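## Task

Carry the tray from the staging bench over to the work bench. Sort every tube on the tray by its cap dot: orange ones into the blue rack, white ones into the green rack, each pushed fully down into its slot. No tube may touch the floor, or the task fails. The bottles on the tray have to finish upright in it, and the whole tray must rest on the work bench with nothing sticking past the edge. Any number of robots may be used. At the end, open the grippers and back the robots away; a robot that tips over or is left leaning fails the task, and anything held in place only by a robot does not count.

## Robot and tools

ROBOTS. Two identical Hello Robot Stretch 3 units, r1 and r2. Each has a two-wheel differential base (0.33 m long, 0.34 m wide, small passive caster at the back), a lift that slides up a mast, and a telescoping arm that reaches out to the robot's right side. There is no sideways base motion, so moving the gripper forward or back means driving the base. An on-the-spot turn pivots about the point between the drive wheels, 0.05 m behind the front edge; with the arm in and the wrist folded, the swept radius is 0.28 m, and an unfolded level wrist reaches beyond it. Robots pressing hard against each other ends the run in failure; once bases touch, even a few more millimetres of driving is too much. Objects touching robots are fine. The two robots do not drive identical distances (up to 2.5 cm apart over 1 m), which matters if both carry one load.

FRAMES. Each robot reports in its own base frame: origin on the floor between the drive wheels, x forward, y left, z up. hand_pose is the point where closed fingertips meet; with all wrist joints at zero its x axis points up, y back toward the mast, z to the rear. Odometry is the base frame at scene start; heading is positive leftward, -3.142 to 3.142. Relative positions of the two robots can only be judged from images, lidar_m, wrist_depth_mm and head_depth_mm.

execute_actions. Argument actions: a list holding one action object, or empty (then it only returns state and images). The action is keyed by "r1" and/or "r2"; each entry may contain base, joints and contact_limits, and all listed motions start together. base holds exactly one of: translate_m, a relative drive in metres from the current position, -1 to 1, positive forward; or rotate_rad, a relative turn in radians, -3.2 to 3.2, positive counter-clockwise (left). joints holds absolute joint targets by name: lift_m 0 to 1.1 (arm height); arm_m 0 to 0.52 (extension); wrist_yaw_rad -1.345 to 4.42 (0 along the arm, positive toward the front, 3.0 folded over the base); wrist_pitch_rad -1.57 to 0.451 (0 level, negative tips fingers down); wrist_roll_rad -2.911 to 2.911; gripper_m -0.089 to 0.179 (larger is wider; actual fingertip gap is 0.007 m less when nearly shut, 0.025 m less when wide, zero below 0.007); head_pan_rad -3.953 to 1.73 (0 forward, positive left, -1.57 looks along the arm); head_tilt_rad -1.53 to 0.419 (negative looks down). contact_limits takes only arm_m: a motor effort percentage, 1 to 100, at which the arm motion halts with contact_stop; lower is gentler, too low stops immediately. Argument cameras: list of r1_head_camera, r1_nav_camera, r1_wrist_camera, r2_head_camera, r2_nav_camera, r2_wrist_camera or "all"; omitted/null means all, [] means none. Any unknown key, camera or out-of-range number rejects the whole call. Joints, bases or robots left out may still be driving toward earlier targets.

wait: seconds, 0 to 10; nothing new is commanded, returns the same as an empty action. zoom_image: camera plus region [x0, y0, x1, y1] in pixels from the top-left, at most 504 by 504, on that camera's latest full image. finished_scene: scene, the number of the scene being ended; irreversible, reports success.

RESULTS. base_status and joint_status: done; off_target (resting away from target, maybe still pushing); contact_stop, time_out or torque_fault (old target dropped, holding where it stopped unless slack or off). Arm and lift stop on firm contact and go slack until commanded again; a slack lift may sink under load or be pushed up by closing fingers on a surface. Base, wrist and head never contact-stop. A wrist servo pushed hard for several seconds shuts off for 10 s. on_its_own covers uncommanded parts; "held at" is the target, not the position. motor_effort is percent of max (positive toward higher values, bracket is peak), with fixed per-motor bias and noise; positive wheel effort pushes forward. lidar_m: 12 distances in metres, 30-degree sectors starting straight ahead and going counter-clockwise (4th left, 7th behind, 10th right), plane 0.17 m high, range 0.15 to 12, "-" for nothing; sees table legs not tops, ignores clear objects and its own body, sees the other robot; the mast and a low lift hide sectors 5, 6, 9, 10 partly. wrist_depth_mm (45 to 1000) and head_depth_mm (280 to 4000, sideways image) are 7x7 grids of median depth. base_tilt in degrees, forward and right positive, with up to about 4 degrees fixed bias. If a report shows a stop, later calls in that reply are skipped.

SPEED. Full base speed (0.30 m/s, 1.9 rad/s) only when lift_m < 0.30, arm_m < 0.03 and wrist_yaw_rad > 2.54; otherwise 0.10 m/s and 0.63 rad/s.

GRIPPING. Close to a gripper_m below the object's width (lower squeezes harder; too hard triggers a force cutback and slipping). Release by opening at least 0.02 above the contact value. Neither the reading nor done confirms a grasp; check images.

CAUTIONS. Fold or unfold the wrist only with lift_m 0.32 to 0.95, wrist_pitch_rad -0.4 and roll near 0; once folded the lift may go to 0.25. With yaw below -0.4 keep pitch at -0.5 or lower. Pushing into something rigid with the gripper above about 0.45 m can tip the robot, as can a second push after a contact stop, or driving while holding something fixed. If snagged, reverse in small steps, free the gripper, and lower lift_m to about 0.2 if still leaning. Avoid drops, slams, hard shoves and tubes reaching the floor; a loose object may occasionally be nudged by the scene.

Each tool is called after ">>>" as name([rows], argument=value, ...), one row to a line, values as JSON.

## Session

>>> execute_actions(actions=[], cameras=["r1_nav_camera","r2_nav_camera"])

Scene clock: 0.00 s.
r1.base_odometry: x=+0.000 y=+0.000 heading=+0.000 (m, m, rad; r1's odometry frame)
r1.turned_by_wheels: +0.000 (rad since the last result)
r1.turned_by_imu: +0.000 (rad since the last result)
r1.base_tilt: forward=+0.0 right=-1.1 (deg)
r1.lidar_m: 2.89 1.33 2.48 3.02 1.32 1.01 0.99 1.05 1.53 4.38 1.38 1.40
r1.head_depth_mm: 2101 3397 3619 3699 3753 2783 1950 / 2090 3381 3729 3766 3810 2779 1946 / 2100 3429 3782 3794 3814 2784 1953 / 2107 3457 3807 3889 3912 2792 1928 / 2114 3456 3871 3934 - 2777 1923 / 2122 3521 3971 3983 - 2764 1933 / 2112 3491 3984 - - 2434 1837
r1.base_status: not commanded
r1.joint_positions: lift_m=+0.327 arm_m=+0.001 wrist_yaw_rad=+3.090 wrist_pitch_rad=-0.364 wrist_roll_rad=-0.012 gripper_m=+0.037 head_pan_rad=+0.014 head_tilt_rad=-0.010
r1.joint_status: not commanded
r1.motor_effort: left_wheel=+0 right_wheel=+0 lift_m=+23 arm_m=+0 wrist_yaw_rad=+0 wrist_pitch_rad=+7 wrist_roll_rad=+0 gripper_m=+0 head_pan_rad=+1 head_tilt_rad=+1 (%)
r1.hand_pose: x=-0.0093 y=+0.0846 z=+0.3521 quat_wxyz=(+0.146, +0.694, +0.111, +0.696) (m; r1's base frame)
r1.wrist_depth_mm: - - - - - - - / - - - - - - - / 973 960 973 982 982 980 - / 760 778 - 770 776 769 771 / 627 635 - 638 635 639 631 / 543 541 - 554 537 541 540 / 470 488 - - 471 471 472
r2.base_odometry: x=+0.000 y=+0.000 heading=+0.000 (m, m, rad; r2's odometry frame)
r2.turned_by_wheels: +0.000 (rad since the last result)
r2.turned_by_imu: +0.000 (rad since the last result)
r2.base_tilt: forward=+0.1 right=-0.2 (deg)
r2.lidar_m: 1.06 3.33 1.81 1.44 4.09 1.77 1.97 2.42 0.97 0.74 0.72 0.75
r2.head_depth_mm: 957 964 973 979 984 988 993 / 1105 1116 1123 1132 1147 1144 1153 / 1316 1319 1334 1343 1354 1370 1385 / 1615 1627 1646 1665 1668 1693 1706 / 1965 2086 2121 2154 2191 2226 2102 / 2043 2773 3009 3067 3179 2962 2253 / 2045 3133 3952 3947 3964 3378 2260
r2.base_status: not commanded
r2.joint_positions: lift_m=+0.445 arm_m=-0.003 wrist_yaw_rad=+2.949 wrist_pitch_rad=-0.335 wrist_roll_rad=+0.013 gripper_m=+0.037 head_pan_rad=-0.006 head_tilt_rad=-0.002
r2.joint_status: not commanded
r2.motor_effort: left_wheel=+0 right_wheel=+0 lift_m=+35 arm_m=-1 wrist_yaw_rad=+0 wrist_pitch_rad=+6 wrist_roll_rad=+0 gripper_m=+0 head_pan_rad=+0 head_tilt_rad=+2 (%)
r2.hand_pose: x=+0.0235 y=+0.0874 z=+0.4764 quat_wxyz=(+0.185, +0.710, +0.049, +0.678) (m; r2's base frame)
r2.wrist_depth_mm: - - - - - - - / - - - - - - - / - - - - - - - / - - - - - - - / - - - - 991 950 894 / 849 837 - 786 789 760 733 / 695 678 - 655 625 630 622
pictures: r1_nav_camera (sideways: a quarter turn counterclockwise sets it upright), r2_nav_camera (sideways: a quarter turn counterclockwise sets it upright)
camera_calibration (this result's frames):
r1_nav_camera: T_world_to_cam=[[0.0806268, 0.0476551, 0.995604, -1.25798], [-0.00917799, -0.998779, 0.0485503, -0.0105742], [0.996702, -0.0130521, -0.0800909, 0.0537405], [0, 0, 0, 1]] pos_world=[0.0477664, 0.0500892, 1.25727]
r2_nav_camera: T_world_to_cam=[[0.0665155, -0.0662372, 0.995584, -1.25055], [0.0145252, -0.997624, -0.0673433, 0.13472], [0.99768, 0.0189405, -0.0653954, 0.0310647], [0, 0, 0, 1]] pos_world=[0.0502315, 0.0509788, 1.25613]
Images, in order (width x height): r1_nav_camera 672x504, r2_nav_camera 672x504.

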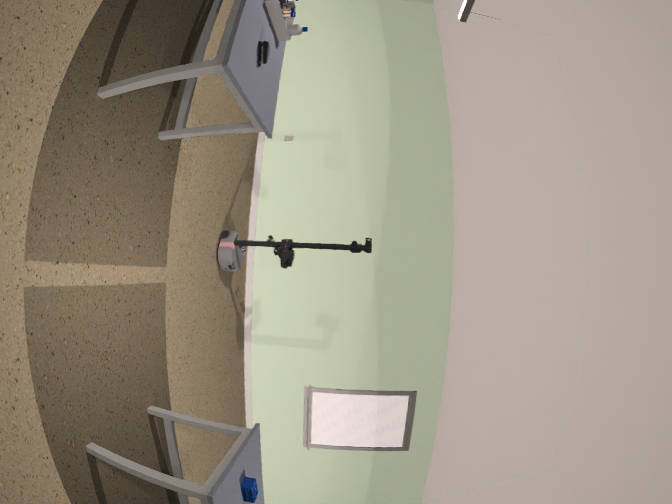

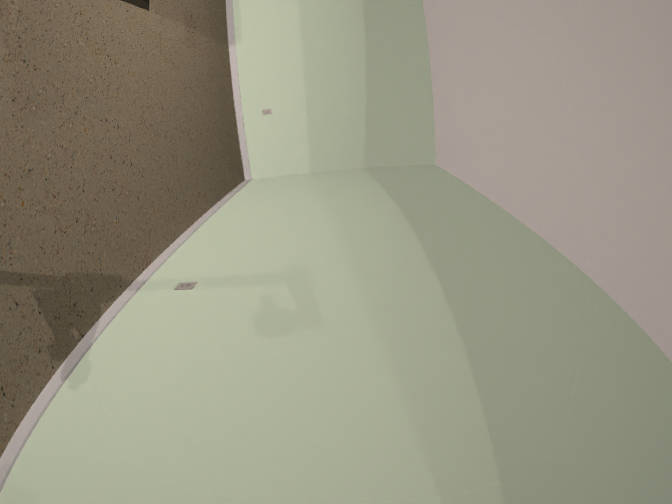

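>>> execute_actions([
  {"r1":{"base":{"rotate_rad":1.076},"joints":{"head_pan_rad":-0.6,"head_tilt_rad":-0.5,"lift_m":0.28,"wrist_pitch_rad":-0.4}},"r2":{"base":{"rotate_rad":-2.01},"joints":{"head_pan_rad":-2.6,"head_tilt_rad":-0.5,"lift_m":0.28,"wrist_pitch_rad":-0.4}}},
], cameras=[])

>>> execute_actions([
  {"r1":{"base":{"translate_m":1}},"r2":{"base":{"translate_m":-1}}},
], cameras=["r1_head_camera","r2_head_camera"])

Scene clock: 5.10 s.
r1.base_odometry: x=+0.000 y=+0.000 heading=+1.076 (m, m, rad; r1's odometry frame)
r1.turned_by_wheels: +1.076 (rad since the last result)
r1.turned_by_imu: +1.071 (rad since the last result)
r1.base_tilt: forward=+0.1 right=-1.2 (deg)
r1.lidar_m: 2.48 2.88 1.30 1.01 1.00 1.06 1.56 4.39 1.38 1.90 3.03 1.33
r1.head_depth_mm: 3255 3570 3717 2469 1856 1492 1239 / 3465 3785 3705 2489 1855 1488 1237 / 3656 - 2040 2388 1875 1487 1242 / 3902 - 1778 2376 1816 1498 1240 / - - 1641 2277 1807 1494 1245 / - - 1761 2518 1876 1496 1247 / - - 1803 2498 1873 1506 1247
r1.base_status: done
r1.joint_positions: lift_m=+0.280 arm_m=+0.001 wrist_yaw_rad=+3.090 wrist_pitch_rad=-0.416 wrist_roll_rad=-0.012 gripper_m=+0.037 head_pan_rad=-0.593 head_tilt_rad=-0.494
r1.joint_status: all done
r1.motor_effort: left_wheel=-2(9) right_wheel=+2(13) lift_m=+16(22) arm_m=+0(0) wrist_yaw_rad=+0(0) wrist_pitch_rad=+7(7) wrist_roll_rad=+0(0) gripper_m=+0(0) head_pan_rad=-3(40) head_tilt_rad=-2(22) (%)
r1.hand_pose: x=-0.0096 y=+0.0784 z=+0.2935 quat_wxyz=(+0.163, +0.691, +0.129, +0.692) (m; r1's base frame)
r1.wrist_depth_mm: 753 813 960 - - - - / 794 853 - - - - - / 779 788 789 785 790 792 789 / 636 637 - 645 646 646 650 / 530 530 - 550 542 536 544 / 461 - - - 464 470 468 / - - - - 407 413 411
r2.base_odometry: x=+0.000 y=+0.000 heading=-2.010 (m, m, rad; r2's odometry frame)
r2.turned_by_wheels: -2.010 (rad since the last result)
r2.turned_by_imu: -2.020 (rad since the last result)
r2.base_tilt: forward=+0.2 right=-0.3 (deg)
r2.lidar_m: 0.90 0.72 0.71 0.78 1.19 4.09 1.67 1.44 3.05 1.77 2.21 1.86
r2.head_depth_mm: - - 1778 2635 1895 1568 1306 / - - 1723 2613 1905 1579 1312 / 3836 - 1633 2394 1861 1595 1315 / 3720 - 2110 2557 1991 1593 1326 / 3583 3870 - 2695 2027 1601 1321 / 3496 3817 - 2730 2023 1611 1329 / 3420 3724 3912 2724 2036 1609 1342
r2.base_status: done
r2.joint_positions: lift_m=+0.281 arm_m=-0.003 wrist_yaw_rad=+2.949 wrist_pitch_rad=-0.416 wrist_roll_rad=+0.013 gripper_m=+0.037 head_pan_rad=-2.593 head_tilt_rad=-0.494
r2.joint_status: all done
r2.motor_effort: left_wheel=+1(9) right_wheel=-1(6) lift_m=+16(33) arm_m=-1(0) wrist_yaw_rad=+0(1) wrist_pitch_rad=+5(4) wrist_roll_rad=+0(0) gripper_m=+0(0) head_pan_rad=-5(56) head_tilt_rad=-3(29) (%)
r2.hand_pose: x=+0.0217 y=+0.0782 z=+0.2938 quat_wxyz=(+0.213, +0.707, +0.078, +0.670) (m; r2's base frame)
r2.wrist_depth_mm: - - 908 777 683 595 532 / - - - 853 732 638 573 / - - - 925 795 692 612 / 901 844 817 814 764 708 649 / 688 670 639 626 622 590 585 / 558 538 - 535 522 492 476 / 468 483 - - 420 423 412
pictures: none
No camera images: the call's "cameras" was empty. Leave "cameras" out to get every camera's image.

Scene clock: 10.20 s.
r1.base_odometry: x=+0.475 y=+0.880 heading=+1.076 (m, m, rad; r1's odometry frame)
r1.turned_by_wheels: +0.000 (rad since the last result)
r1.turned_by_imu: +0.005 (rad since the last result)
r1.base_tilt: forward=+0.1 right=-1.2 (deg)
r1.lidar_m: 1.48 3.41 1.83 1.41 1.40 1.51 2.23 1.92 2.22 3.39 0.62 1.36
r1.head_depth_mm: 2910 3170 3358 952 780 1483 1235 / 3112 3398 3490 1012 818 1482 1237 / 3264 3609 1237 1012 1678 1489 1243 / 3493 3855 1412 1020 1749 1488 1241 / 3708 - 1258 1021 1873 1495 1241 / 3962 - 1536 1126 1867 1496 1247 / 3711 3987 1538 1190 1872 1490 1250
r1.base_status: done
r1.joint_positions: lift_m=+0.280 arm_m=+0.001 wrist_yaw_rad=+3.090 wrist_pitch_rad=-0.416 wrist_roll_rad=-0.012 gripper_m=+0.037 head_pan_rad=-0.593 head_tilt_rad=-0.495
r1.joint_status: not commanded
r1.motor_effort: left_wheel=-2(7) right_wheel=+2(10) lift_m=+17(17) arm_m=+0(0) wrist_yaw_rad=-1(1) wrist_pitch_rad=+7(7) wrist_roll_rad=+0(0) gripper_m=+0(0) head_pan_rad=-3(3) head_tilt_rad=-2(1) (%)
r1.hand_pose: x=-0.0096 y=+0.0784 z=+0.2935 quat_wxyz=(+0.163, +0.691, +0.129, +0.692) (m; r1's base frame)
r1.wrist_depth_mm: - - - - - - - / - - - - - - - / 767 777 791 776 800 809 806 / 632 635 - 642 647 642 650 / 530 540 - 550 541 539 544 / 459 - - - 467 468 470 / - - - - 409 412 411
r2.base_odometry: x=+0.425 y=+0.905 heading=-2.010 (m, m, rad; r2's odometry frame)
r2.turned_by_wheels: +0.000 (rad since the last result)
r2.turned_by_imu: +0.002 (rad since the last result)
r2.base_tilt: forward=+0.2 right=-0.2 (deg)
r2.lidar_m: 1.66 1.34 1.33 1.45 2.22 3.28 0.90 0.72 0.71 3.75 2.09 3.44
r2.head_depth_mm: 3481 3868 1590 1064 1874 1570 1306 / 3324 3771 1292 1037 1847 1576 1281 / 3265 3556 3701 1020 1809 1595 1250 / 3152 3428 3641 1090 916 1595 1257 / 3045 3287 3568 1105 885 1592 1264 / 2935 3226 3389 1109 863 1595 1339 / 2848 3131 3319 1116 842 1616 1336
r2.base_status: done
r2.joint_positions: lift_m=+0.281 arm_m=-0.003 wrist_yaw_rad=+2.949 wrist_pitch_rad=-0.416 wrist_roll_rad=+0.013 gripper_m=+0.037 head_pan_rad=-2.593 head_tilt_rad=-0.495
r2.joint_status: not commanded
r2.motor_effort: left_wheel=+1(5) right_wheel=-1(6) lift_m=+16(16) arm_m=-1(1) wrist_yaw_rad=-1(1) wrist_pitch_rad=+6(6) wrist_roll_rad=+0(0) gripper_m=+0(1) head_pan_rad=-5(5) head_tilt_rad=-2(3) (%)
r2.hand_pose: x=+0.0217 y=+0.0781 z=+0.2937 quat_wxyz=(+0.213, +0.707, +0.078, +0.670) (m; r2's base frame)
r2.wrist_depth_mm: - - - - - - 988 / - - - - - - - / - - - - - 989 940 / 900 860 846 800 763 735 720 / 691 669 640 636 626 590 573 / 554 544 - 531 514 494 481 / 467 485 - - 418 419 411
pictures: r1_head_camera (sideways: a quarter turn clockwise sets it upright), r2_head_camera (sideways: a quarter turn clockwise sets it upright)
camera_calibration (this result's frames):
r1_head_camera: T_world_to_cam=[[-0.453628, 0.288752, -0.843116, 1.12409], [0.525476, 0.850764, 0.00864496, -0.0120023], [0.719789, -0.439116, -0.537663, 0.6553], [0, 0, 0, 1]] pos_world=[0.0445491, -0.0266198, 1.30017]
r2_head_camera: T_world_to_cam=[[0.421343, 0.237506, -0.875249, 1.15451], [0.557376, -0.829129, 0.0433292, -0.0499964], [-0.715403, -0.5061, -0.481728, 0.587469], [0, 0, 0, 1]] pos_world=[-0.0383012, -0.0183387, 1.29565]
Images, in order (width x height): r1_head_camera 896x504, r2_head_camera 896x504.

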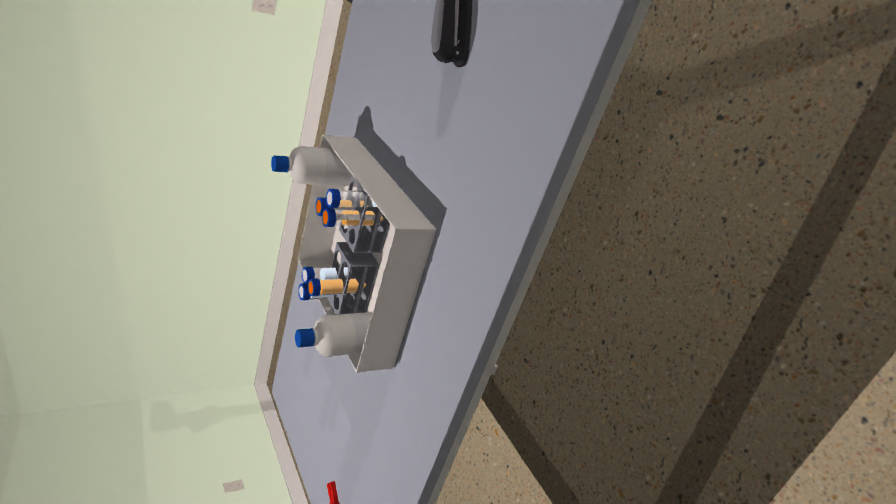

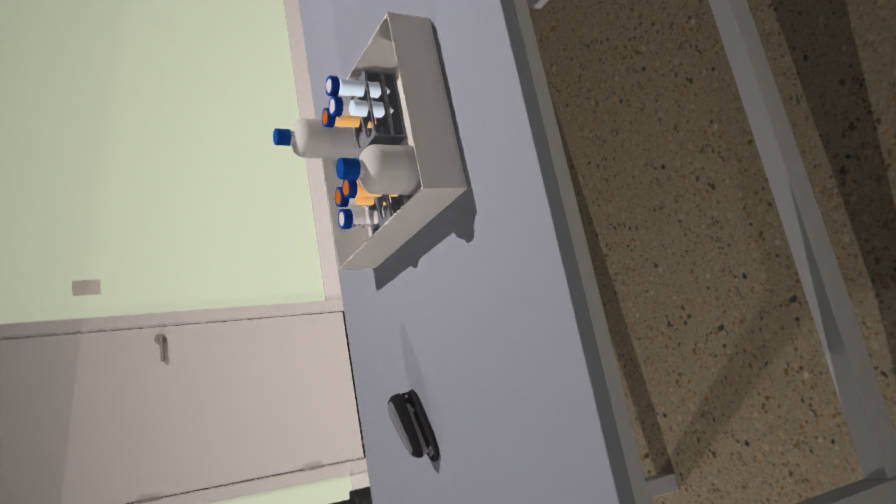

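>>> execute_actions([
  {"r1":{"base":{"translate_m":0.7}},"r2":{"base":{"translate_m":-0.61}}},
], cameras=[])

>>> execute_actions([
  {"r1":{"base":{"rotate_rad":0.42},"joints":{"lift_m":0.94,"head_pan_rad":-1.57,"head_tilt_rad":-0.75}},"r2":{"base":{"rotate_rad":-0.65},"joints":{"lift_m":0.94,"head_pan_rad":-1.57,"head_tilt_rad":-0.75}}},
], cameras=[])

>>> execute_actions([
  {"r1":{"joints":{"wrist_yaw_rad":0,"arm_m":0.1}},"r2":{"joints":{"wrist_yaw_rad":0,"arm_m":0.1}}},
], cameras=[])

>>> execute_actions([
  {"r1":{"joints":{"lift_m":1.02,"arm_m":0.37,"wrist_pitch_rad":-1.57,"wrist_roll_rad":1.57,"gripper_m":0.055}},"r2":{"joints":{"lift_m":1.02,"arm_m":0.36,"wrist_pitch_rad":-1.57,"wrist_roll_rad":1.57,"gripper_m":0.055}}},
], cameras=["r1_head_camera","r1_wrist_camera","r2_head_camera","r2_wrist_camera"])

Scene clock: 16.13 s.
r1.base_odometry: x=+0.808 y=+1.496 heading=+1.076 (m, m, rad; r1's odometry frame)
r1.turned_by_wheels: +0.000 (rad since the last result)
r1.turned_by_imu: +0.003 (rad since the last result)
r1.base_tilt: forward=+0.0 right=-1.1 (deg)
r1.lidar_m: 0.78 2.79 2.19 1.69 1.68 1.82 2.70 2.47 0.76 1.00 0.99 1.05
r1.head_depth_mm: 2671 2870 3101 1011 610 607 507 / 2832 3081 3249 1009 733 608 521 / 2971 3235 3511 1010 763 609 1158 / 3163 3554 3763 1020 764 612 1239 / 3430 3797 3762 1017 765 648 1242 / 3358 3624 3654 1018 768 1414 1243 / 3009 3234 3328 2516 769 1102 1216
r1.base_status: done
r1.joint_positions: lift_m=+0.280 arm_m=+0.001 wrist_yaw_rad=+3.090 wrist_pitch_rad=-0.416 wrist_roll_rad=-0.012 gripper_m=+0.037 head_pan_rad=-0.593 head_tilt_rad=-0.495
r1.joint_status: not commanded
r1.motor_effort: left_wheel=-2(8) right_wheel=+2(10) lift_m=+17(18) arm_m=+0(0) wrist_yaw_rad=-1(1) wrist_pitch_rad=+7(7) wrist_roll_rad=+0(0) gripper_m=+0(0) head_pan_rad=-3(3) head_tilt_rad=+0(2) (%)
r1.hand_pose: x=-0.0096 y=+0.0784 z=+0.2935 quat_wxyz=(+0.163, +0.691, +0.129, +0.692) (m; r1's base frame)
r1.wrist_depth_mm: - - - - - - - / - - - - - - - / 777 778 786 787 795 796 808 / 630 637 - 639 642 643 658 / 533 532 - 544 543 539 541 / 464 - - - 465 468 472 / - - - - 409 413 410
r2.base_odometry: x=+0.684 y=+1.457 heading=-2.010 (m, m, rad; r2's odometry frame)
r2.turned_by_wheels: +0.000 (rad since the last result)
r2.turned_by_imu: +0.001 (rad since the last result)
r2.base_tilt: forward=+0.2 right=-0.3 (deg)
r2.lidar_m: 2.13 1.71 1.70 1.86 2.83 2.81 0.42 0.34 0.34 0.37 0.57 4.38
r2.head_depth_mm: 3138 3376 3634 1066 803 644 578 / 2999 3282 3482 1077 811 649 564 / 2915 3186 3438 1087 813 651 541 / 2788 3036 3356 1091 776 636 543 / 2729 2992 3223 858 763 625 546 / 2656 2851 3111 1100 786 614 547 / 1171 2731 2967 1543 718 589 549
r2.base_status: done
r2.joint_positions: lift_m=+0.281 arm_m=-0.003 wrist_yaw_rad=+2.949 wrist_pitch_rad=-0.417 wrist_roll_rad=+0.013 gripper_m=+0.037 head_pan_rad=-2.593 head_tilt_rad=-0.495
r2.joint_status: not commanded
r2.motor_effort: left_wheel=+1(6) right_wheel=-1(7) lift_m=+16(16) arm_m=-1(1) wrist_yaw_rad=-1(0) wrist_pitch_rad=+6(6) wrist_roll_rad=+0(0) gripper_m=+0(0) head_pan_rad=-5(5) head_tilt_rad=-2(2) (%)
r2.hand_pose: x=+0.0217 y=+0.0781 z=+0.2937 quat_wxyz=(+0.213, +0.707, +0.078, +0.670) (m; r2's base frame)
r2.wrist_depth_mm: - - - - - - - / - - - - - - - / - - - - - 990 948 / 914 852 819 781 768 740 708 / 700 670 645 632 629 593 576 / 554 541 - 528 516 495 482 / 470 486 - - 419 418 411
pictures: none
No camera images: the call's "cameras" was empty. Leave "cameras" out to get every camera's image.

Scene clock: 22.97 s.
r1.base_odometry: x=+0.808 y=+1.496 heading=+1.496 (m, m, rad; r1's odometry frame)
r1.turned_by_wheels: +0.420 (rad since the last result)
r1.turned_by_imu: +0.417 (rad since the last result)
r1.base_tilt: forward=+0.1 right=-1.2 (deg)
r1.lidar_m: 2.79 2.41 1.76 1.68 1.73 2.39 2.48 0.76 1.02 0.98 1.02 0.78
r1.head_depth_mm: 2699 2911 901 767 - 1236 1120 / 2730 2949 870 694 - 1258 - / 2699 2920 809 696 - - - / 2672 2899 878 693 - 1243 1139 / 2730 2987 726 677 - 1253 1127 / 2736 2944 925 718 616 1299 1134 / 2755 2982 927 739 616 1309 1138
r1.base_status: done
r1.joint_positions: lift_m=+0.940 arm_m=+0.001 wrist_yaw_rad=+3.090 wrist_pitch_rad=-0.416 wrist_roll_rad=-0.012 gripper_m=+0.037 head_pan_rad=-1.563 head_tilt_rad=-0.741
r1.joint_status: all done
r1.motor_effort: left_wheel=-1(11) right_wheel=+2(10) lift_m=+29(31) arm_m=+0(0) wrist_yaw_rad=+0(0) wrist_pitch_rad=+7(8) wrist_roll_rad=+0(0) gripper_m=+0(0) head_pan_rad=-3(42) head_tilt_rad=-2(17) (%)
r1.hand_pose: x=-0.0096 y=+0.0783 z=+0.9527 quat_wxyz=(+0.164, +0.691, +0.129, +0.692) (m; r1's base frame)
r1.wrist_depth_mm: - - - - - - - / - - - - - - - / - - - - - - - / - - - - - - - / - - - - - - - / - - - - - - - / - - - - - - -
r2.base_odometry: x=+0.684 y=+1.457 heading=-2.660 (m, m, rad; r2's odometry frame)
r2.turned_by_wheels: -0.650 (rad since the last result)
r2.turned_by_imu: -0.655 (rad since the last result)
r2.base_tilt: forward=+0.2 right=-0.2 (deg)
r2.lidar_m: 2.47 2.38 1.76 1.71 1.77 2.46 2.81 0.47 0.35 0.34 0.35 0.49
r2.head_depth_mm: 2716 2920 901 745 - 1264 1159 / 2724 2937 767 749 - - - / 2726 2957 914 749 - - - / 2666 2951 852 633 - - 1194 / 2747 2977 929 679 - 1283 1142 / 2757 3046 967 774 642 930 1145 / 2795 3058 978 777 646 591 1146
r2.base_status: done
r2.joint_positions: lift_m=+0.939 arm_m=-0.003 wrist_yaw_rad=+2.949 wrist_pitch_rad=-0.417 wrist_roll_rad=+0.013 gripper_m=+0.037 head_pan_rad=-1.577 head_tilt_rad=-0.741
r2.joint_status: all done
r2.motor_effort: left_wheel=+2(8) right_wheel=-1(8) lift_m=+51(54) arm_m=+0(1) wrist_yaw_rad=+0(0) wrist_pitch_rad=+5(6) wrist_roll_rad=+0(0) gripper_m=+1(0) head_pan_rad=+4(54) head_tilt_rad=-4(18) (%)
r2.hand_pose: x=+0.0217 y=+0.0781 z=+0.9523 quat_wxyz=(+0.213, +0.707, +0.078, +0.670) (m; r2's base frame)
r2.wrist_depth_mm: - - - - - - - / - - - - - - - / - - - - - - - / - - - - - - - / - - - - - - - / - - - - - - - / - - - - - - -
pictures: none
No camera images: the call's "cameras" was empty. Leave "cameras" out to get every camera's image.

Scene clock: 25.53 s.
r1.base_odometry: x=+0.808 y=+1.496 heading=+1.496 (m, m, rad; r1's odometry frame)
r1.turned_by_wheels: +0.000 (rad since the last result)
r1.turned_by_imu: +0.000 (rad since the last result)
r1.base_tilt: forward=+0.1 right=-1.2 (deg)
r1.lidar_m: 2.79 2.41 1.76 1.67 1.74 2.39 2.48 0.76 1.02 0.98 1.02 0.78
r1.head_depth_mm: 2696 2923 - - 584 1254 1120 / 2680 2925 - - 592 1253 1123 / 2658 2771 - - 593 1264 1127 / 1330 2769 924 693 611 1269 1129 / 2730 2974 727 677 612 1276 1135 / 2714 2973 922 718 614 1303 1136 / 2750 2976 925 740 615 1302 1137
r1.base_status: not commanded
r1.joint_positions: lift_m=+0.940 arm_m=+0.100 wrist_yaw_rad=+0.003 wrist_pitch_rad=-0.416 wrist_roll_rad=-0.012 gripper_m=+0.037 head_pan_rad=-1.563 head_tilt_rad=-0.741
r1.joint_status: all done
r1.motor_effort: left_wheel=-2(2) right_wheel=+2(2) lift_m=+30(30) arm_m=+2(2) wrist_yaw_rad=-3(3) wrist_pitch_rad=+7(7) wrist_roll_rad=+0(0) gripper_m=+0(0) head_pan_rad=-3(4) head_tilt_rad=-3(3) (%)
r1.hand_pose: x=-0.0209 y=-0.4694 z=+0.9527 quat_wxyz=(+0.696, +0.148, -0.687, -0.145) (m; r1's base frame)
r1.wrist_depth_mm: - - - - - - - / - - - 557 - - - / 587 452 540 456 599 596 608 / 477 242 404 417 459 484 489 / 399 246 299 397 387 408 400 / 343 270 284 292 305 348 351 / 304 291 299 306 305 308 312
r2.base_odometry: x=+0.684 y=+1.457 heading=-2.660 (m, m, rad; r2's odometry frame)
r2.turned_by_wheels: +0.000 (rad since the last result)
r2.turned_by_imu: +0.000 (rad since the last result)
r2.base_tilt: forward=+0.3 right=-0.2 (deg)
r2.lidar_m: 2.45 2.37 1.76 1.70 1.78 2.47 2.81 0.47 0.35 0.34 0.35 0.49
r2.head_depth_mm: 2728 2929 - - 596 571 1159 / 2724 2957 - - 602 574 1164 / 2641 2929 984 - 603 577 1106 / 2617 2967 753 632 638 581 1116 / 2750 3018 924 678 638 583 1141 / 2782 3045 969 771 642 587 1144 / 2808 3090 973 776 645 588 1152
r2.base_status: not commanded
r2.joint_positions: lift_m=+0.939 arm_m=+0.100 wrist_yaw_rad=+0.002 wrist_pitch_rad=-0.417 wrist_roll_rad=+0.013 gripper_m=+0.037 head_pan_rad=-1.577 head_tilt_rad=-0.741
r2.joint_status: all done
r2.motor_effort: left_wheel=+1(2) right_wheel=-1(1) lift_m=+52(51) arm_m=+2(3) wrist_yaw_rad=-2(5) wrist_pitch_rad=+6(6) wrist_roll_rad=-1(0) gripper_m=+0(0) head_pan_rad=+4(4) head_tilt_rad=-4(5) (%)
r2.hand_pose: x=-0.0211 y=-0.4692 z=+0.9523 quat_wxyz=(+0.687, +0.146, -0.696, -0.147) (m; r2's base frame)
r2.wrist_depth_mm: - - - - - - - / - - - - - - - / - - - - 476 - 720 / 674 644 592 561 476 554 537 / 511 494 240 397 379 406 434 / 416 407 221 380 384 345 359 / 351 340 251 315 313 305 302
pictures: none
No camera images: the call's "cameras" was empty. Leave "cameras" out to get every camera's image.

Scene clock: 28.73 s.
r1.base_odometry: x=+0.808 y=+1.496 heading=+1.496 (m, m, rad; r1's odometry frame)
r1.turned_by_wheels: +0.000 (rad since the last result)
r1.turned_by_imu: +0.000 (rad since the last result)
r1.base_tilt: forward=+0.1 right=-1.2 (deg)
r1.lidar_m: 2.78 2.40 1.76 1.67 1.73 2.39 2.48 0.75 1.02 0.98 1.02 0.78
r1.head_depth_mm: 2745 2891 899 721 604 1256 1124 / - 2916 871 689 606 1262 1127 / - - 806 687 608 1265 1132 / 1234 2767 878 692 609 1268 1130 / 2737 2930 747 677 611 1268 1137 / 2737 2980 919 717 613 1304 1134 / 2736 2976 925 739 617 1304 1138
r1.base_status: not commanded
r1.joint_positions: lift_m=+1.020 arm_m=+0.370 wrist_yaw_rad=+0.001 wrist_pitch_rad=-1.549 wrist_roll_rad=+1.564 gripper_m=+0.055 head_pan_rad=-1.563 head_tilt_rad=-0.741
r1.joint_status: all done
joint sent to its limit — the command would take r1.wrist_pitch_rad past its lower limit, so that joint was sent only as far as its limit.
r1.motor_effort: left_wheel=-2(2) right_wheel=+2(2) lift_m=+30(31) arm_m=+2(2) wrist_yaw_rad=+0(3) wrist_pitch_rad=-3(7) wrist_roll_rad=+2(2) gripper_m=+0(70) head_pan_rad=-3(3) head_tilt_rad=-3(3) (%)
r1.hand_pose: x=-0.0216 y=-0.4960 z=+0.9017 quat_wxyz=(+0.003, +0.002, -0.715, -0.700) (m; r1's base frame)
r1.wrist_depth_mm: 247 255 261 272 279 287 - / 240 268 273 283 289 294 - / 242 278 282 294 301 311 - / 254 288 296 305 311 - - / 262 300 306 317 327 - - / 247 310 296 331 342 - - / 251 293 242 348 358 - -
r2.base_odometry: x=+0.684 y=+1.457 heading=-2.660 (m, m, rad; r2's odometry frame)
r2.turned_by_wheels: +0.000 (rad since the last result)
r2.turned_by_imu: +0.000 (rad since the last result)
r2.base_tilt: forward=+0.2 right=-0.2 (deg)
r2.lidar_m: 2.46 2.37 1.76 1.70 1.78 2.47 2.81 0.47 0.35 0.34 0.35 0.49
r2.head_depth_mm: 2721 2920 898 724 625 572 1155 / - 2992 770 747 631 574 1165 / - - 912 730 630 577 1111 / 751 2969 853 633 636 580 1117 / 2753 2982 930 677 639 583 1140 / 2781 3047 967 772 642 587 1146 / 2824 3053 974 775 646 589 1146
r2.base_status: not commanded
r2.joint_positions: lift_m=+1.019 arm_m=+0.360 wrist_yaw_rad=+0.000 wrist_pitch_rad=-1.552 wrist_roll_rad=+1.564 gripper_m=+0.055 head_pan_rad=-1.577 head_tilt_rad=-0.741
r2.joint_status: all done
joint sent to its limit — the command would take r2.wrist_pitch_rad past its lower limit, so that joint was sent only as far as its limit.
r2.motor_effort: left_wheel=+2(1) right_wheel=-1(1) lift_m=+51(53) arm_m=+2(2) wrist_yaw_rad=-1(3) wrist_pitch_rad=-2(5) wrist_roll_rad=+3(4) gripper_m=+0(67) head_pan_rad=+4(4) head_tilt_rad=-3(4) (%)
r2.hand_pose: x=-0.0215 y=-0.4852 z=+0.9014 quat_wxyz=(+0.003, +0.002, -0.713, -0.701) (m; r2's base frame)
r2.wrist_depth_mm: 174 233 284 281 280 275 989 / 178 235 294 285 286 281 - / 259 244 296 294 292 286 - / 311 283 305 300 298 294 - / 320 262 309 308 304 302 - / 327 256 315 257 - 307 - / 199 263 185 197 319 316 -
pictures: r1_head_camera (sideways: a quarter turn clockwise sets it upright), r1_wrist_camera, r2_head_camera (sideways: a quarter turn clockwise sets it upright), r2_wrist_camera
camera_calibration (this result's frames):
r1_head_camera: T_world_to_cam=[[-0.0195826, 0.726859, -0.686507, 0.917312], [0.998869, 0.0439778, 0.0180701, -0.0271562], [0.0433255, -0.685377, -0.726899, 0.905587], [0, 0, 0, 1]] pos_world=[0.00585379, -0.0448939, 1.2885]
r1_wrist_camera: T_world_to_cam=[[0.013684, 0.998225, 0.0579685, 0.432476], [0.963215, -0.0287205, 0.267194, -0.217246], [0.268385, 0.0521798, -0.961898, 1.06766], [0, 0, 0, 1]] pos_world=[-0.0832077, -0.493658, 1.05996]
r2_head_camera: T_world_to_cam=[[0.0211651, 0.682102, -0.730951, 0.968833], [0.998291, 0.0254127, 0.0526205, -0.0647669], [0.054468, -0.730815, -0.680399, 0.841233], [0, 0, 0, 1]] pos_world=[-0.00166952, -0.044411, 1.28395]
r2_wrist_camera: T_world_to_cam=[[0.0703079, 0.995286, -0.0668045, 0.556373], [0.986996, -0.0597048, 0.149246, -0.0983725], [0.144554, -0.076429, -0.986541, 1.01763], [0, 0, 0, 1]] pos_world=[-0.0891269, -0.481847, 1.05579]
Images, in order (width x height): r1_head_camera 896x504, r1_wrist_camera 644x364, r2_head_camera 896x504, r2_wrist_camera 644x364.

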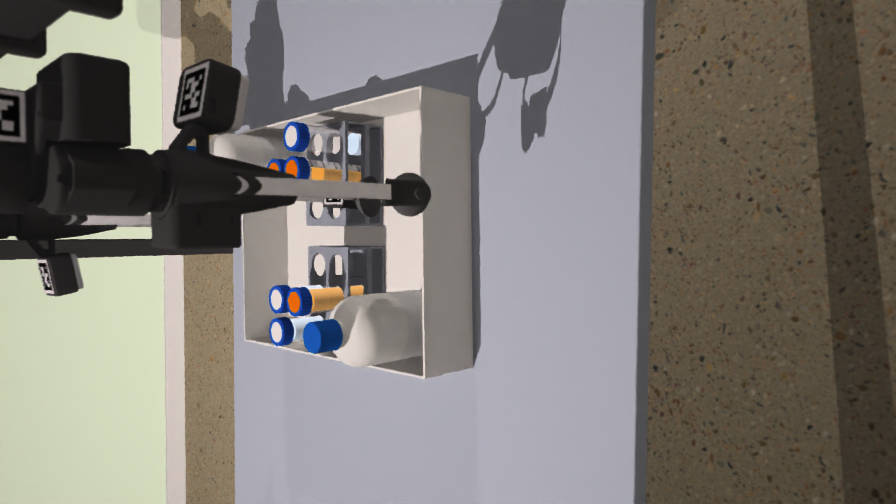

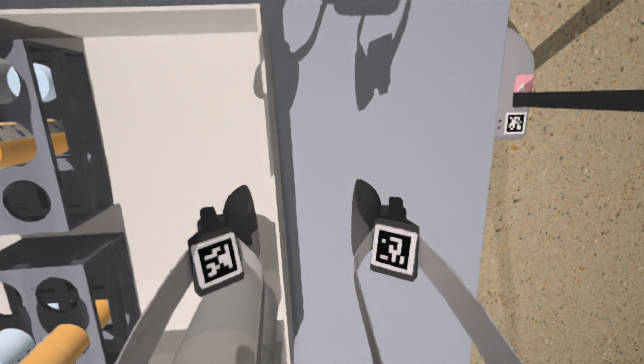

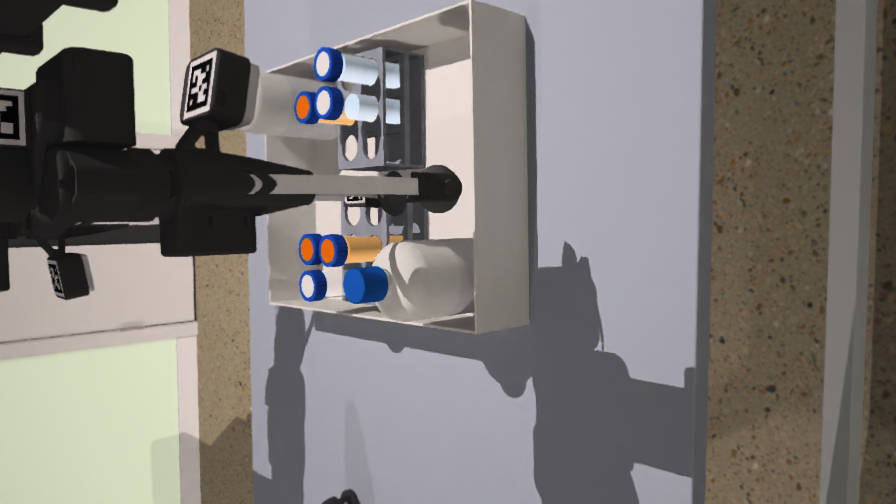

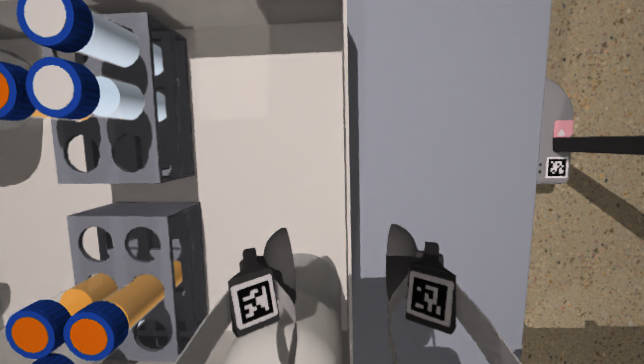

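>>> execute_actions([
  {"r1":{"base":{"translate_m":0.037},"joints":{"lift_m":0.97,"arm_m":0.386}},"r2":{"base":{"translate_m":-0.016},"joints":{"lift_m":0.97,"arm_m":0.356}}},
], cameras=[])

>>> execute_actions([
  {"r1":{"joints":{"lift_m":0.925}},"r2":{"base":{"rotate_rad":-0.014},"joints":{"lift_m":0.92}}},
], cameras=["r1_head_camera","r1_wrist_camera","r2_head_camera","r2_wrist_camera"])

Scene clock: 30.83 s.
r1.base_odometry: x=+0.810 y=+1.533 heading=+1.496 (m, m, rad; r1's odometry frame)
r1.turned_by_wheels: +0.000 (rad since the last result)
r1.turned_by_imu: +0.000 (rad since the last result)
r1.base_tilt: forward=+0.0 right=-1.1 (deg)
r1.lidar_m: 2.75 2.41 1.76 1.67 1.74 2.39 2.51 0.79 1.02 0.98 1.02 0.75
r1.head_depth_mm: - 2850 901 702 604 1255 1122 / - 2731 788 686 605 1261 1123 / - - 808 689 607 1263 1127 / 1303 2927 803 675 609 1266 1129 / 2732 2964 831 676 612 1268 1136 / 2749 2967 919 737 614 1300 1134 / 2749 2972 925 739 615 1306 1140
r1.base_status: done
r1.joint_positions: lift_m=+0.970 arm_m=+0.386 wrist_yaw_rad=+0.001 wrist_pitch_rad=-1.549 wrist_roll_rad=+1.564 gripper_m=+0.055 head_pan_rad=-1.563 head_tilt_rad=-0.741
r1.joint_status: all done
r1.motor_effort: left_wheel=-2(2) right_wheel=+2(9) lift_m=+17(27) arm_m=+2(2) wrist_yaw_rad=-1(1) wrist_pitch_rad=-3(3) wrist_roll_rad=+2(2) gripper_m=+0(0) head_pan_rad=-3(3) head_tilt_rad=-2(3) (%)
r1.hand_pose: x=-0.0216 y=-0.5119 z=+0.8523 quat_wxyz=(+0.003, +0.002, -0.714, -0.700) (m; r1's base frame)
r1.wrist_depth_mm: 210 216 220 226 232 236 954 / 215 224 229 236 239 247 - / 221 232 236 244 250 256 - / 229 242 245 254 260 268 - / 221 251 254 265 274 280 - / 223 259 227 276 285 293 - / 201 265 185 289 300 - -
r2.base_odometry: x=+0.698 y=+1.465 heading=-2.660 (m, m, rad; r2's odometry frame)
r2.turned_by_wheels: +0.000 (rad since the last result)
r2.turned_by_imu: +0.000 (rad since the last result)
r2.base_tilt: forward=+0.2 right=-0.3 (deg)
r2.lidar_m: 2.48 2.38 1.76 1.70 1.77 2.46 2.80 0.47 0.35 0.34 0.35 0.49
r2.head_depth_mm: - 2834 923 725 625 571 1164 / - 801 738 747 628 574 1164 / - - 864 753 633 577 1109 / 750 2941 821 649 635 580 1114 / 2735 2991 916 634 640 584 1142 / 2780 3030 965 769 642 587 1144 / 2794 3060 975 775 646 589 1149
r2.base_status: done
r2.joint_positions: lift_m=+0.971 arm_m=+0.356 wrist_yaw_rad=+0.000 wrist_pitch_rad=-1.552 wrist_roll_rad=+1.564 gripper_m=+0.055 head_pan_rad=-1.577 head_tilt_rad=-0.741
r2.joint_status: all done
r2.motor_effort: left_wheel=+1(2) right_wheel=-2(6) lift_m=+16(50) arm_m=-3(4) wrist_yaw_rad=-1(1) wrist_pitch_rad=-2(2) wrist_roll_rad=+3(3) gripper_m=+1(0) head_pan_rad=+4(4) head_tilt_rad=-4(4) (%)
r2.hand_pose: x=-0.0215 y=-0.4816 z=+0.8527 quat_wxyz=(+0.003, +0.002, -0.713, -0.701) (m; r2's base frame)
r2.wrist_depth_mm: 183 215 238 234 233 231 924 / 187 223 243 240 239 234 929 / 190 226 247 246 242 240 955 / 200 249 254 252 249 244 - / 231 257 261 255 253 250 - / 210 240 266 260 - 254 - / 210 236 246 215 267 261 -
pictures: none
No camera images: the call's "cameras" was empty. Leave "cameras" out to get every camera's image.

Scene clock: 32.13 s.
r1.base_odometry: x=+0.810 y=+1.533 heading=+1.496 (m, m, rad; r1's odometry frame)
r1.turned_by_wheels: +0.000 (rad since the last result)
r1.turned_by_imu: +0.000 (rad since the last result)
r1.base_tilt: forward=-0.1 right=-1.2 (deg)
r1.lidar_m: 2.75 2.42 1.76 1.67 1.73 2.39 2.51 0.79 1.02 0.98 1.02 0.75
r1.head_depth_mm: 2662 - 865 694 604 1253 1118 / 2656 - 808 685 606 1265 1125 / 2562 - 796 681 607 1264 1122 / 721 2751 798 674 612 1262 1126 / 2729 2908 832 675 611 1274 1136 / 2756 2960 923 736 614 1296 1134 / 2745 2986 927 740 616 1302 1138
r1.base_status: not commanded
r1.joint_positions: lift_m=+0.925 arm_m=+0.386 wrist_yaw_rad=+0.001 wrist_pitch_rad=-1.549 wrist_roll_rad=+1.564 gripper_m=+0.055 head_pan_rad=-1.563 head_tilt_rad=-0.741
r1.joint_status: all done
r1.motor_effort: left_wheel=-2(2) right_wheel=+2(2) lift_m=+16(16) arm_m=+2(2) wrist_yaw_rad=-1(2) wrist_pitch_rad=-3(3) wrist_roll_rad=+2(2) gripper_m=+0(0) head_pan_rad=-3(3) head_tilt_rad=-3(2) (%)
r1.hand_pose: x=-0.0216 y=-0.5119 z=+0.8073 quat_wxyz=(+0.003, +0.002, -0.714, -0.700) (m; r1's base frame)
r1.wrist_depth_mm: 173 175 180 185 190 194 198 / 179 182 186 192 197 201 207 / 186 189 193 199 204 210 216 / 192 195 201 206 214 218 - / 199 205 208 217 224 229 - / 203 213 218 226 233 239 - / 210 221 185 236 244 252 -
r2.base_odometry: x=+0.698 y=+1.465 heading=-2.674 (m, m, rad; r2's odometry frame)
r2.turned_by_wheels: -0.014 (rad since the last result)
r2.turned_by_imu: -0.014 (rad since the last result)
r2.base_tilt: forward=+0.3 right=-0.2 (deg)
r2.lidar_m: 2.48 2.40 1.77 1.70 1.77 2.43 2.79 0.48 0.35 0.34 0.35 0.48
r2.head_depth_mm: 2694 - 897 724 626 572 1162 / 2670 - - 744 630 574 1102 / 2585 - - 750 630 577 1103 / 705 2720 915 652 634 581 1113 / 2778 2977 916 631 637 583 1136 / 2786 3048 964 769 642 587 1139 / 2772 3019 976 775 646 589 1146
r2.base_status: done
r2.joint_positions: lift_m=+0.921 arm_m=+0.356 wrist_yaw_rad=+0.000 wrist_pitch_rad=-1.552 wrist_roll_rad=+1.564 gripper_m=+0.055 head_pan_rad=-1.577 head_tilt_rad=-0.741
r2.joint_status: all done
r2.motor_effort: left_wheel=+1(6) right_wheel=-2(7) lift_m=+16(17) arm_m=-3(2) wrist_yaw_rad=-1(1) wrist_pitch_rad=-2(2) wrist_roll_rad=+3(3) gripper_m=+0(0) head_pan_rad=+4(4) head_tilt_rad=-4(4) (%)
r2.hand_pose: x=-0.0215 y=-0.4816 z=+0.8027 quat_wxyz=(+0.003, +0.002, -0.713, -0.701) (m; r2's base frame)
r2.wrist_depth_mm: 170 192 190 187 186 184 181 / 170 196 193 191 191 188 184 / 172 200 198 196 194 191 189 / 178 205 202 199 199 195 194 / 182 212 206 203 202 200 197 / 190 213 212 208 - 204 203 / 190 217 216 212 213 207 207
pictures: r1_head_camera (sideways: a quarter turn clockwise sets it upright), r1_wrist_camera, r2_head_camera (sideways: a quarter turn clockwise sets it upright), r2_wrist_camera
camera_calibration (this result's frames):
r1_head_camera: T_world_to_cam=[[-0.0195825, 0.726859, -0.686507, 0.917312], [0.998869, 0.0439777, 0.0180701, -0.0271562], [0.0433255, -0.685377, -0.726899, 0.905587], [0, 0, 0, 1]] pos_world=[0.00585378, -0.0448939, 1.2885]
r1_wrist_camera: T_world_to_cam=[[0.0136849, 0.998196, 0.0584661, 0.45337], [0.963215, -0.0288545, 0.267179, -0.192555], [0.268384, 0.0526591, -0.961872, 0.977982], [0, 0, 0, 1]] pos_world=[-0.0832078, -0.509608, 0.965633]
r2_head_camera: T_world_to_cam=[[0.0211649, 0.682102, -0.730951, 0.968833], [0.998291, 0.025413, 0.0526205, -0.0647669], [0.0544682, -0.730815, -0.680398, 0.841233], [0, 0, 0, 1]] pos_world=[-0.00166951, -0.044411, 1.28395]
r2_wrist_camera: T_world_to_cam=[[0.0703077, 0.995316, -0.0663591, 0.545895], [0.986996, -0.0597714, 0.149219, -0.0834515], [0.144553, -0.0759874, -0.986575, 0.920855], [0, 0, 0, 1]] pos_world=[-0.0891269, -0.478352, 0.95717]
Images, in order (width x height): r1_head_camera 896x504, r1_wrist_camera 644x364, r2_head_camera 896x504, r2_wrist_camera 644x364.

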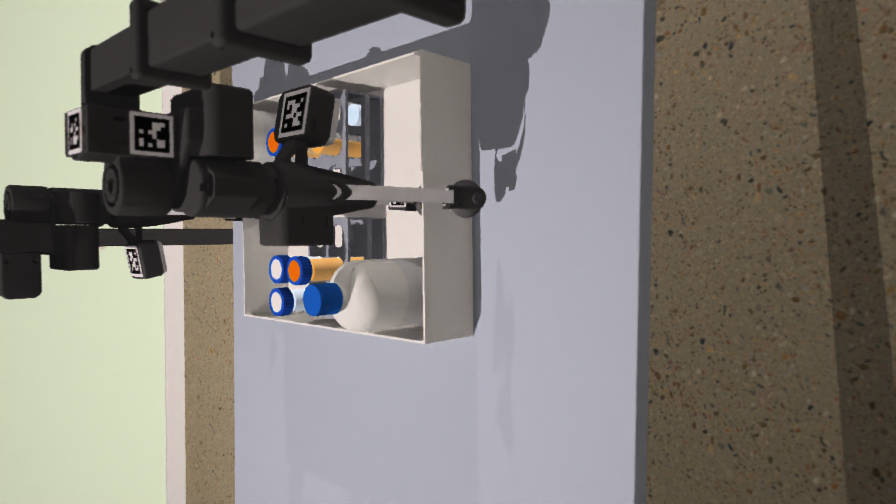

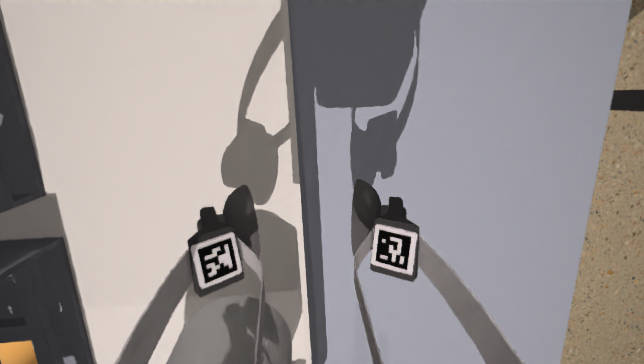

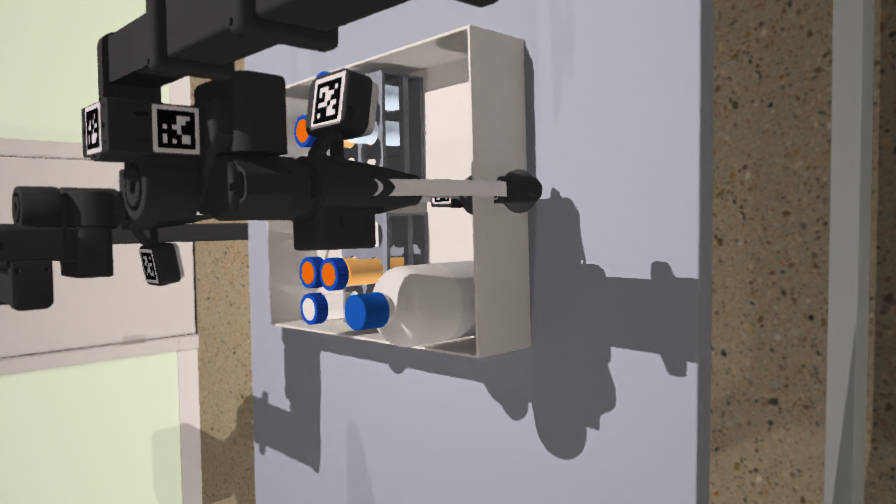

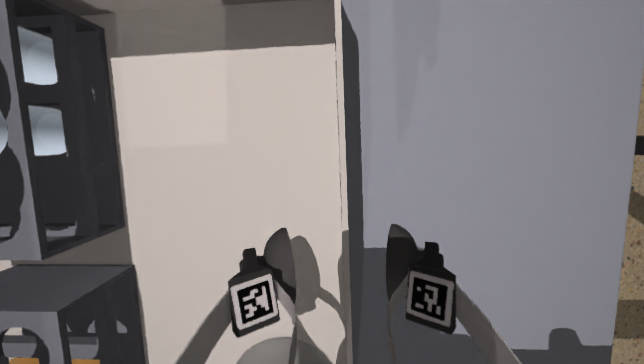

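>>> execute_actions([
  {"r1":{"joints":{"gripper_m":-0.04}},"r2":{"joints":{"gripper_m":-0.04}}},
], cameras=[])

>>> execute_actions([
  {"r1":{"base":{"translate_m":-0.55},"joints":{"lift_m":1.06}},"r2":{"base":{"translate_m":0.55},"joints":{"lift_m":1.055}}},
], cameras=["r2_head_camera"])

Scene clock: 34.10 s.
r1.base_odometry: x=+0.810 y=+1.533 heading=+1.496 (m, m, rad; r1's odometry frame)
r1.turned_by_wheels: +0.000 (rad since the last result)
r1.turned_by_imu: +0.000 (rad since the last result)
r1.base_tilt: forward=+0.1 right=-1.2 (deg)
r1.lidar_m: 2.75 2.41 1.76 1.67 1.74 2.40 2.51 0.79 1.02 0.98 1.02 0.75
r1.head_depth_mm: 2650 - 868 692 603 1254 1119 / 2634 - 801 686 605 1258 1128 / 2565 - 794 689 608 1259 1130 / 721 2731 774 674 609 1272 1133 / 2712 2969 830 675 613 1273 1134 / 2713 3013 921 737 614 1298 1133 / 2737 2981 928 740 615 1302 1137
r1.base_status: not commanded
r1.joint_positions: lift_m=+0.925 arm_m=+0.386 wrist_yaw_rad=+0.001 wrist_pitch_rad=-1.546 wrist_roll_rad=+1.564 gripper_m=-0.039 head_pan_rad=-1.563 head_tilt_rad=-0.741
r1.joint_status: all done
r1.motor_effort: left_wheel=-2(2) right_wheel=+2(2) lift_m=+22(22) arm_m=+1(2) wrist_yaw_rad=-1(0) wrist_pitch_rad=-5(7) wrist_roll_rad=+2(2) gripper_m=-18(96) head_pan_rad=-3(3) head_tilt_rad=-3(3) (%)
r1.hand_pose: x=-0.0216 y=-0.5129 z=+0.8070 quat_wxyz=(+0.003, +0.002, -0.716, -0.698) (m; r1's base frame)
r1.wrist_depth_mm: 169 173 176 184 188 193 197 / 176 178 182 191 196 200 205 / 183 186 190 198 203 209 214 / 190 194 198 206 213 217 226 / 196 202 205 - 221 227 - / 201 210 214 226 232 237 - / 191 219 179 233 242 249 -
r2.base_odometry: x=+0.698 y=+1.465 heading=-2.674 (m, m, rad; r2's odometry frame)
r2.turned_by_wheels: +0.000 (rad since the last result)
r2.turned_by_imu: +0.000 (rad since the last result)
r2.base_tilt: forward=+0.2 right=+0.0 (deg)
r2.lidar_m: 2.48 2.41 1.77 1.70 1.77 2.43 2.79 0.48 0.35 0.34 0.35 0.48
r2.head_depth_mm: 2706 - 897 705 626 570 1162 / 2687 - - 745 628 575 1108 / 2596 - - 749 633 577 1111 / 707 2719 898 655 635 581 1116 / 2733 3004 894 635 637 585 1137 / 2762 3034 964 770 642 587 1145 / 2765 3061 973 775 644 588 1149
r2.base_status: not commanded
r2.joint_positions: lift_m=+0.920 arm_m=+0.356 wrist_yaw_rad=+0.000 wrist_pitch_rad=-1.553 wrist_roll_rad=+1.565 gripper_m=-0.039 head_pan_rad=-1.577 head_tilt_rad=-0.741
r2.joint_status: all done
r2.motor_effort: left_wheel=+2(1) right_wheel=-2(1) lift_m=+24(23) arm_m=-2(3) wrist_yaw_rad=-1(1) wrist_pitch_rad=-2(3) wrist_roll_rad=+2(3) gripper_m=-17(93) head_pan_rad=+4(4) head_tilt_rad=-4(5) (%)
r2.hand_pose: x=-0.0215 y=-0.4814 z=+0.8025 quat_wxyz=(+0.002, +0.002, -0.713, -0.701) (m; r2's base frame)
r2.wrist_depth_mm: 177 190 187 187 186 183 181 / 173 194 191 189 190 188 184 / 172 197 195 194 193 191 188 / 197 201 199 197 197 196 194 / 180 207 204 201 202 199 196 / 190 208 209 - 206 203 202 / 187 213 212 210 212 209 206
pictures: none
No camera images: the call's "cameras" was empty. Leave "cameras" out to get every camera's image.

Scene clock: 41.03 s.
r1.base_odometry: x=+0.769 y=+0.984 heading=+1.496 (m, m, rad; r1's odometry frame)
r1.turned_by_wheels: +0.000 (rad since the last result)
r1.turned_by_imu: -0.001 (rad since the last result)
r1.base_tilt: forward=+0.0 right=-1.1 (deg)
r1.lidar_m: 1.28 2.41 1.74 1.65 1.75 2.39 1.96 2.17 0.38 0.99 1.02 1.26
r1.head_depth_mm: 2737 2902 632 745 604 1222 1117 / 2724 671 600 725 605 883 1105 / - 761 598 729 607 1260 1124 / 2667 687 583 731 610 1287 1126 / 2733 822 568 732 611 1289 1130 / 2747 2955 923 737 613 1301 1138 / 2745 3032 926 738 616 1303 1139
r1.base_status: done
r1.joint_positions: lift_m=+1.059 arm_m=+0.386 wrist_yaw_rad=+0.001 wrist_pitch_rad=-1.543 wrist_roll_rad=+1.564 gripper_m=-0.039 head_pan_rad=-1.563 head_tilt_rad=-0.741
r1.joint_status: all done
r1.motor_effort: left_wheel=-1(6) right_wheel=+1(6) lift_m=+35(38) arm_m=+1(1) wrist_yaw_rad=-2(1) wrist_pitch_rad=-6(6) wrist_roll_rad=+2(2) gripper_m=-19(19) head_pan_rad=-3(3) head_tilt_rad=-3(3) (%)
r1.hand_pose: x=-0.0216 y=-0.5136 z=+0.9413 quat_wxyz=(+0.003, +0.002, -0.717, -0.697) (m; r1's base frame)
r1.wrist_depth_mm: 171 174 177 306 313 - - / 177 180 183 316 325 332 - / 183 187 190 331 339 - - / 190 194 198 346 354 - - / 197 202 206 - 370 - - / 203 211 214 377 384 - - / 191 220 181 388 399 - -
r2.base_odometry: x=+0.208 y=+1.217 heading=-2.673 (m, m, rad; r2's odometry frame)
r2.turned_by_wheels: +0.000 (rad since the last result)
r2.turned_by_imu: -0.006 (rad since the last result)
r2.base_tilt: forward=+0.0 right=-0.1 (deg)
r2.lidar_m: 1.94 2.41 1.77 1.70 1.77 2.42 1.30 0.48 0.35 0.34 0.35 2.14
r2.head_depth_mm: 2756 2918 625 707 625 571 1101 / 714 655 665 712 628 574 1101 / - - 673 717 634 578 1108 / 1345 816 671 719 635 581 1113 / 2734 692 525 725 640 582 996 / 2779 3038 2308 1762 642 585 1181 / 2764 3064 2429 1922 1599 1340 1189
r2.base_status: done
r2.joint_positions: lift_m=+1.054 arm_m=+0.356 wrist_yaw_rad=+0.000 wrist_pitch_rad=-1.545 wrist_roll_rad=+1.565 gripper_m=-0.039 head_pan_rad=-1.577 head_tilt_rad=-0.741
r2.joint_status: all done
r2.motor_effort: left_wheel=+2(5) right_wheel=-2(3) lift_m=+59(64) arm_m=-2(2) wrist_yaw_rad=-2(0) wrist_pitch_rad=-4(5) wrist_roll_rad=+2(2) gripper_m=-17(18) head_pan_rad=+4(4) head_tilt_rad=-4(3) (%)
r2.hand_pose: x=-0.0215 y=-0.4833 z=+0.9359 quat_wxyz=(+0.002, +0.002, -0.716, -0.698) (m; r2's base frame)
r2.wrist_depth_mm: 175 191 187 187 311 308 998 / 173 194 192 191 316 314 - / 174 199 195 194 326 320 - / 197 202 199 197 333 330 - / 181 207 205 201 337 336 - / 187 211 209 - 347 345 - / 188 214 213 210 355 - -
pictures: r2_head_camera (sideways: a quarter turn clockwise sets it upright)
camera_calibration (this result's frames):
r2_head_camera: T_world_to_cam=[[0.0211648, 0.682102, -0.730951, 0.968833], [0.998291, 0.0254132, 0.0526205, -0.0647669], [0.0544683, -0.730815, -0.680398, 0.841233], [0, 0, 0, 1]] pos_world=[-0.0016695, -0.044411, 1.28395]
Images, in order (width x height): r2_head_camera 896x504.

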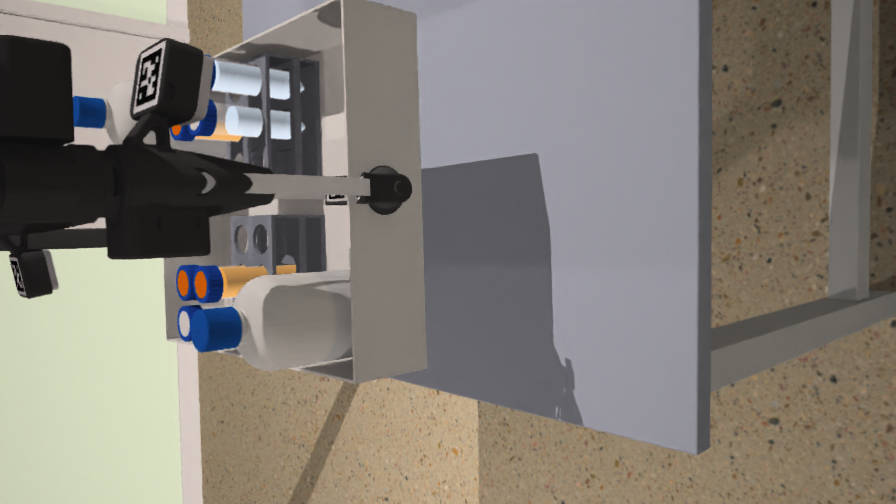

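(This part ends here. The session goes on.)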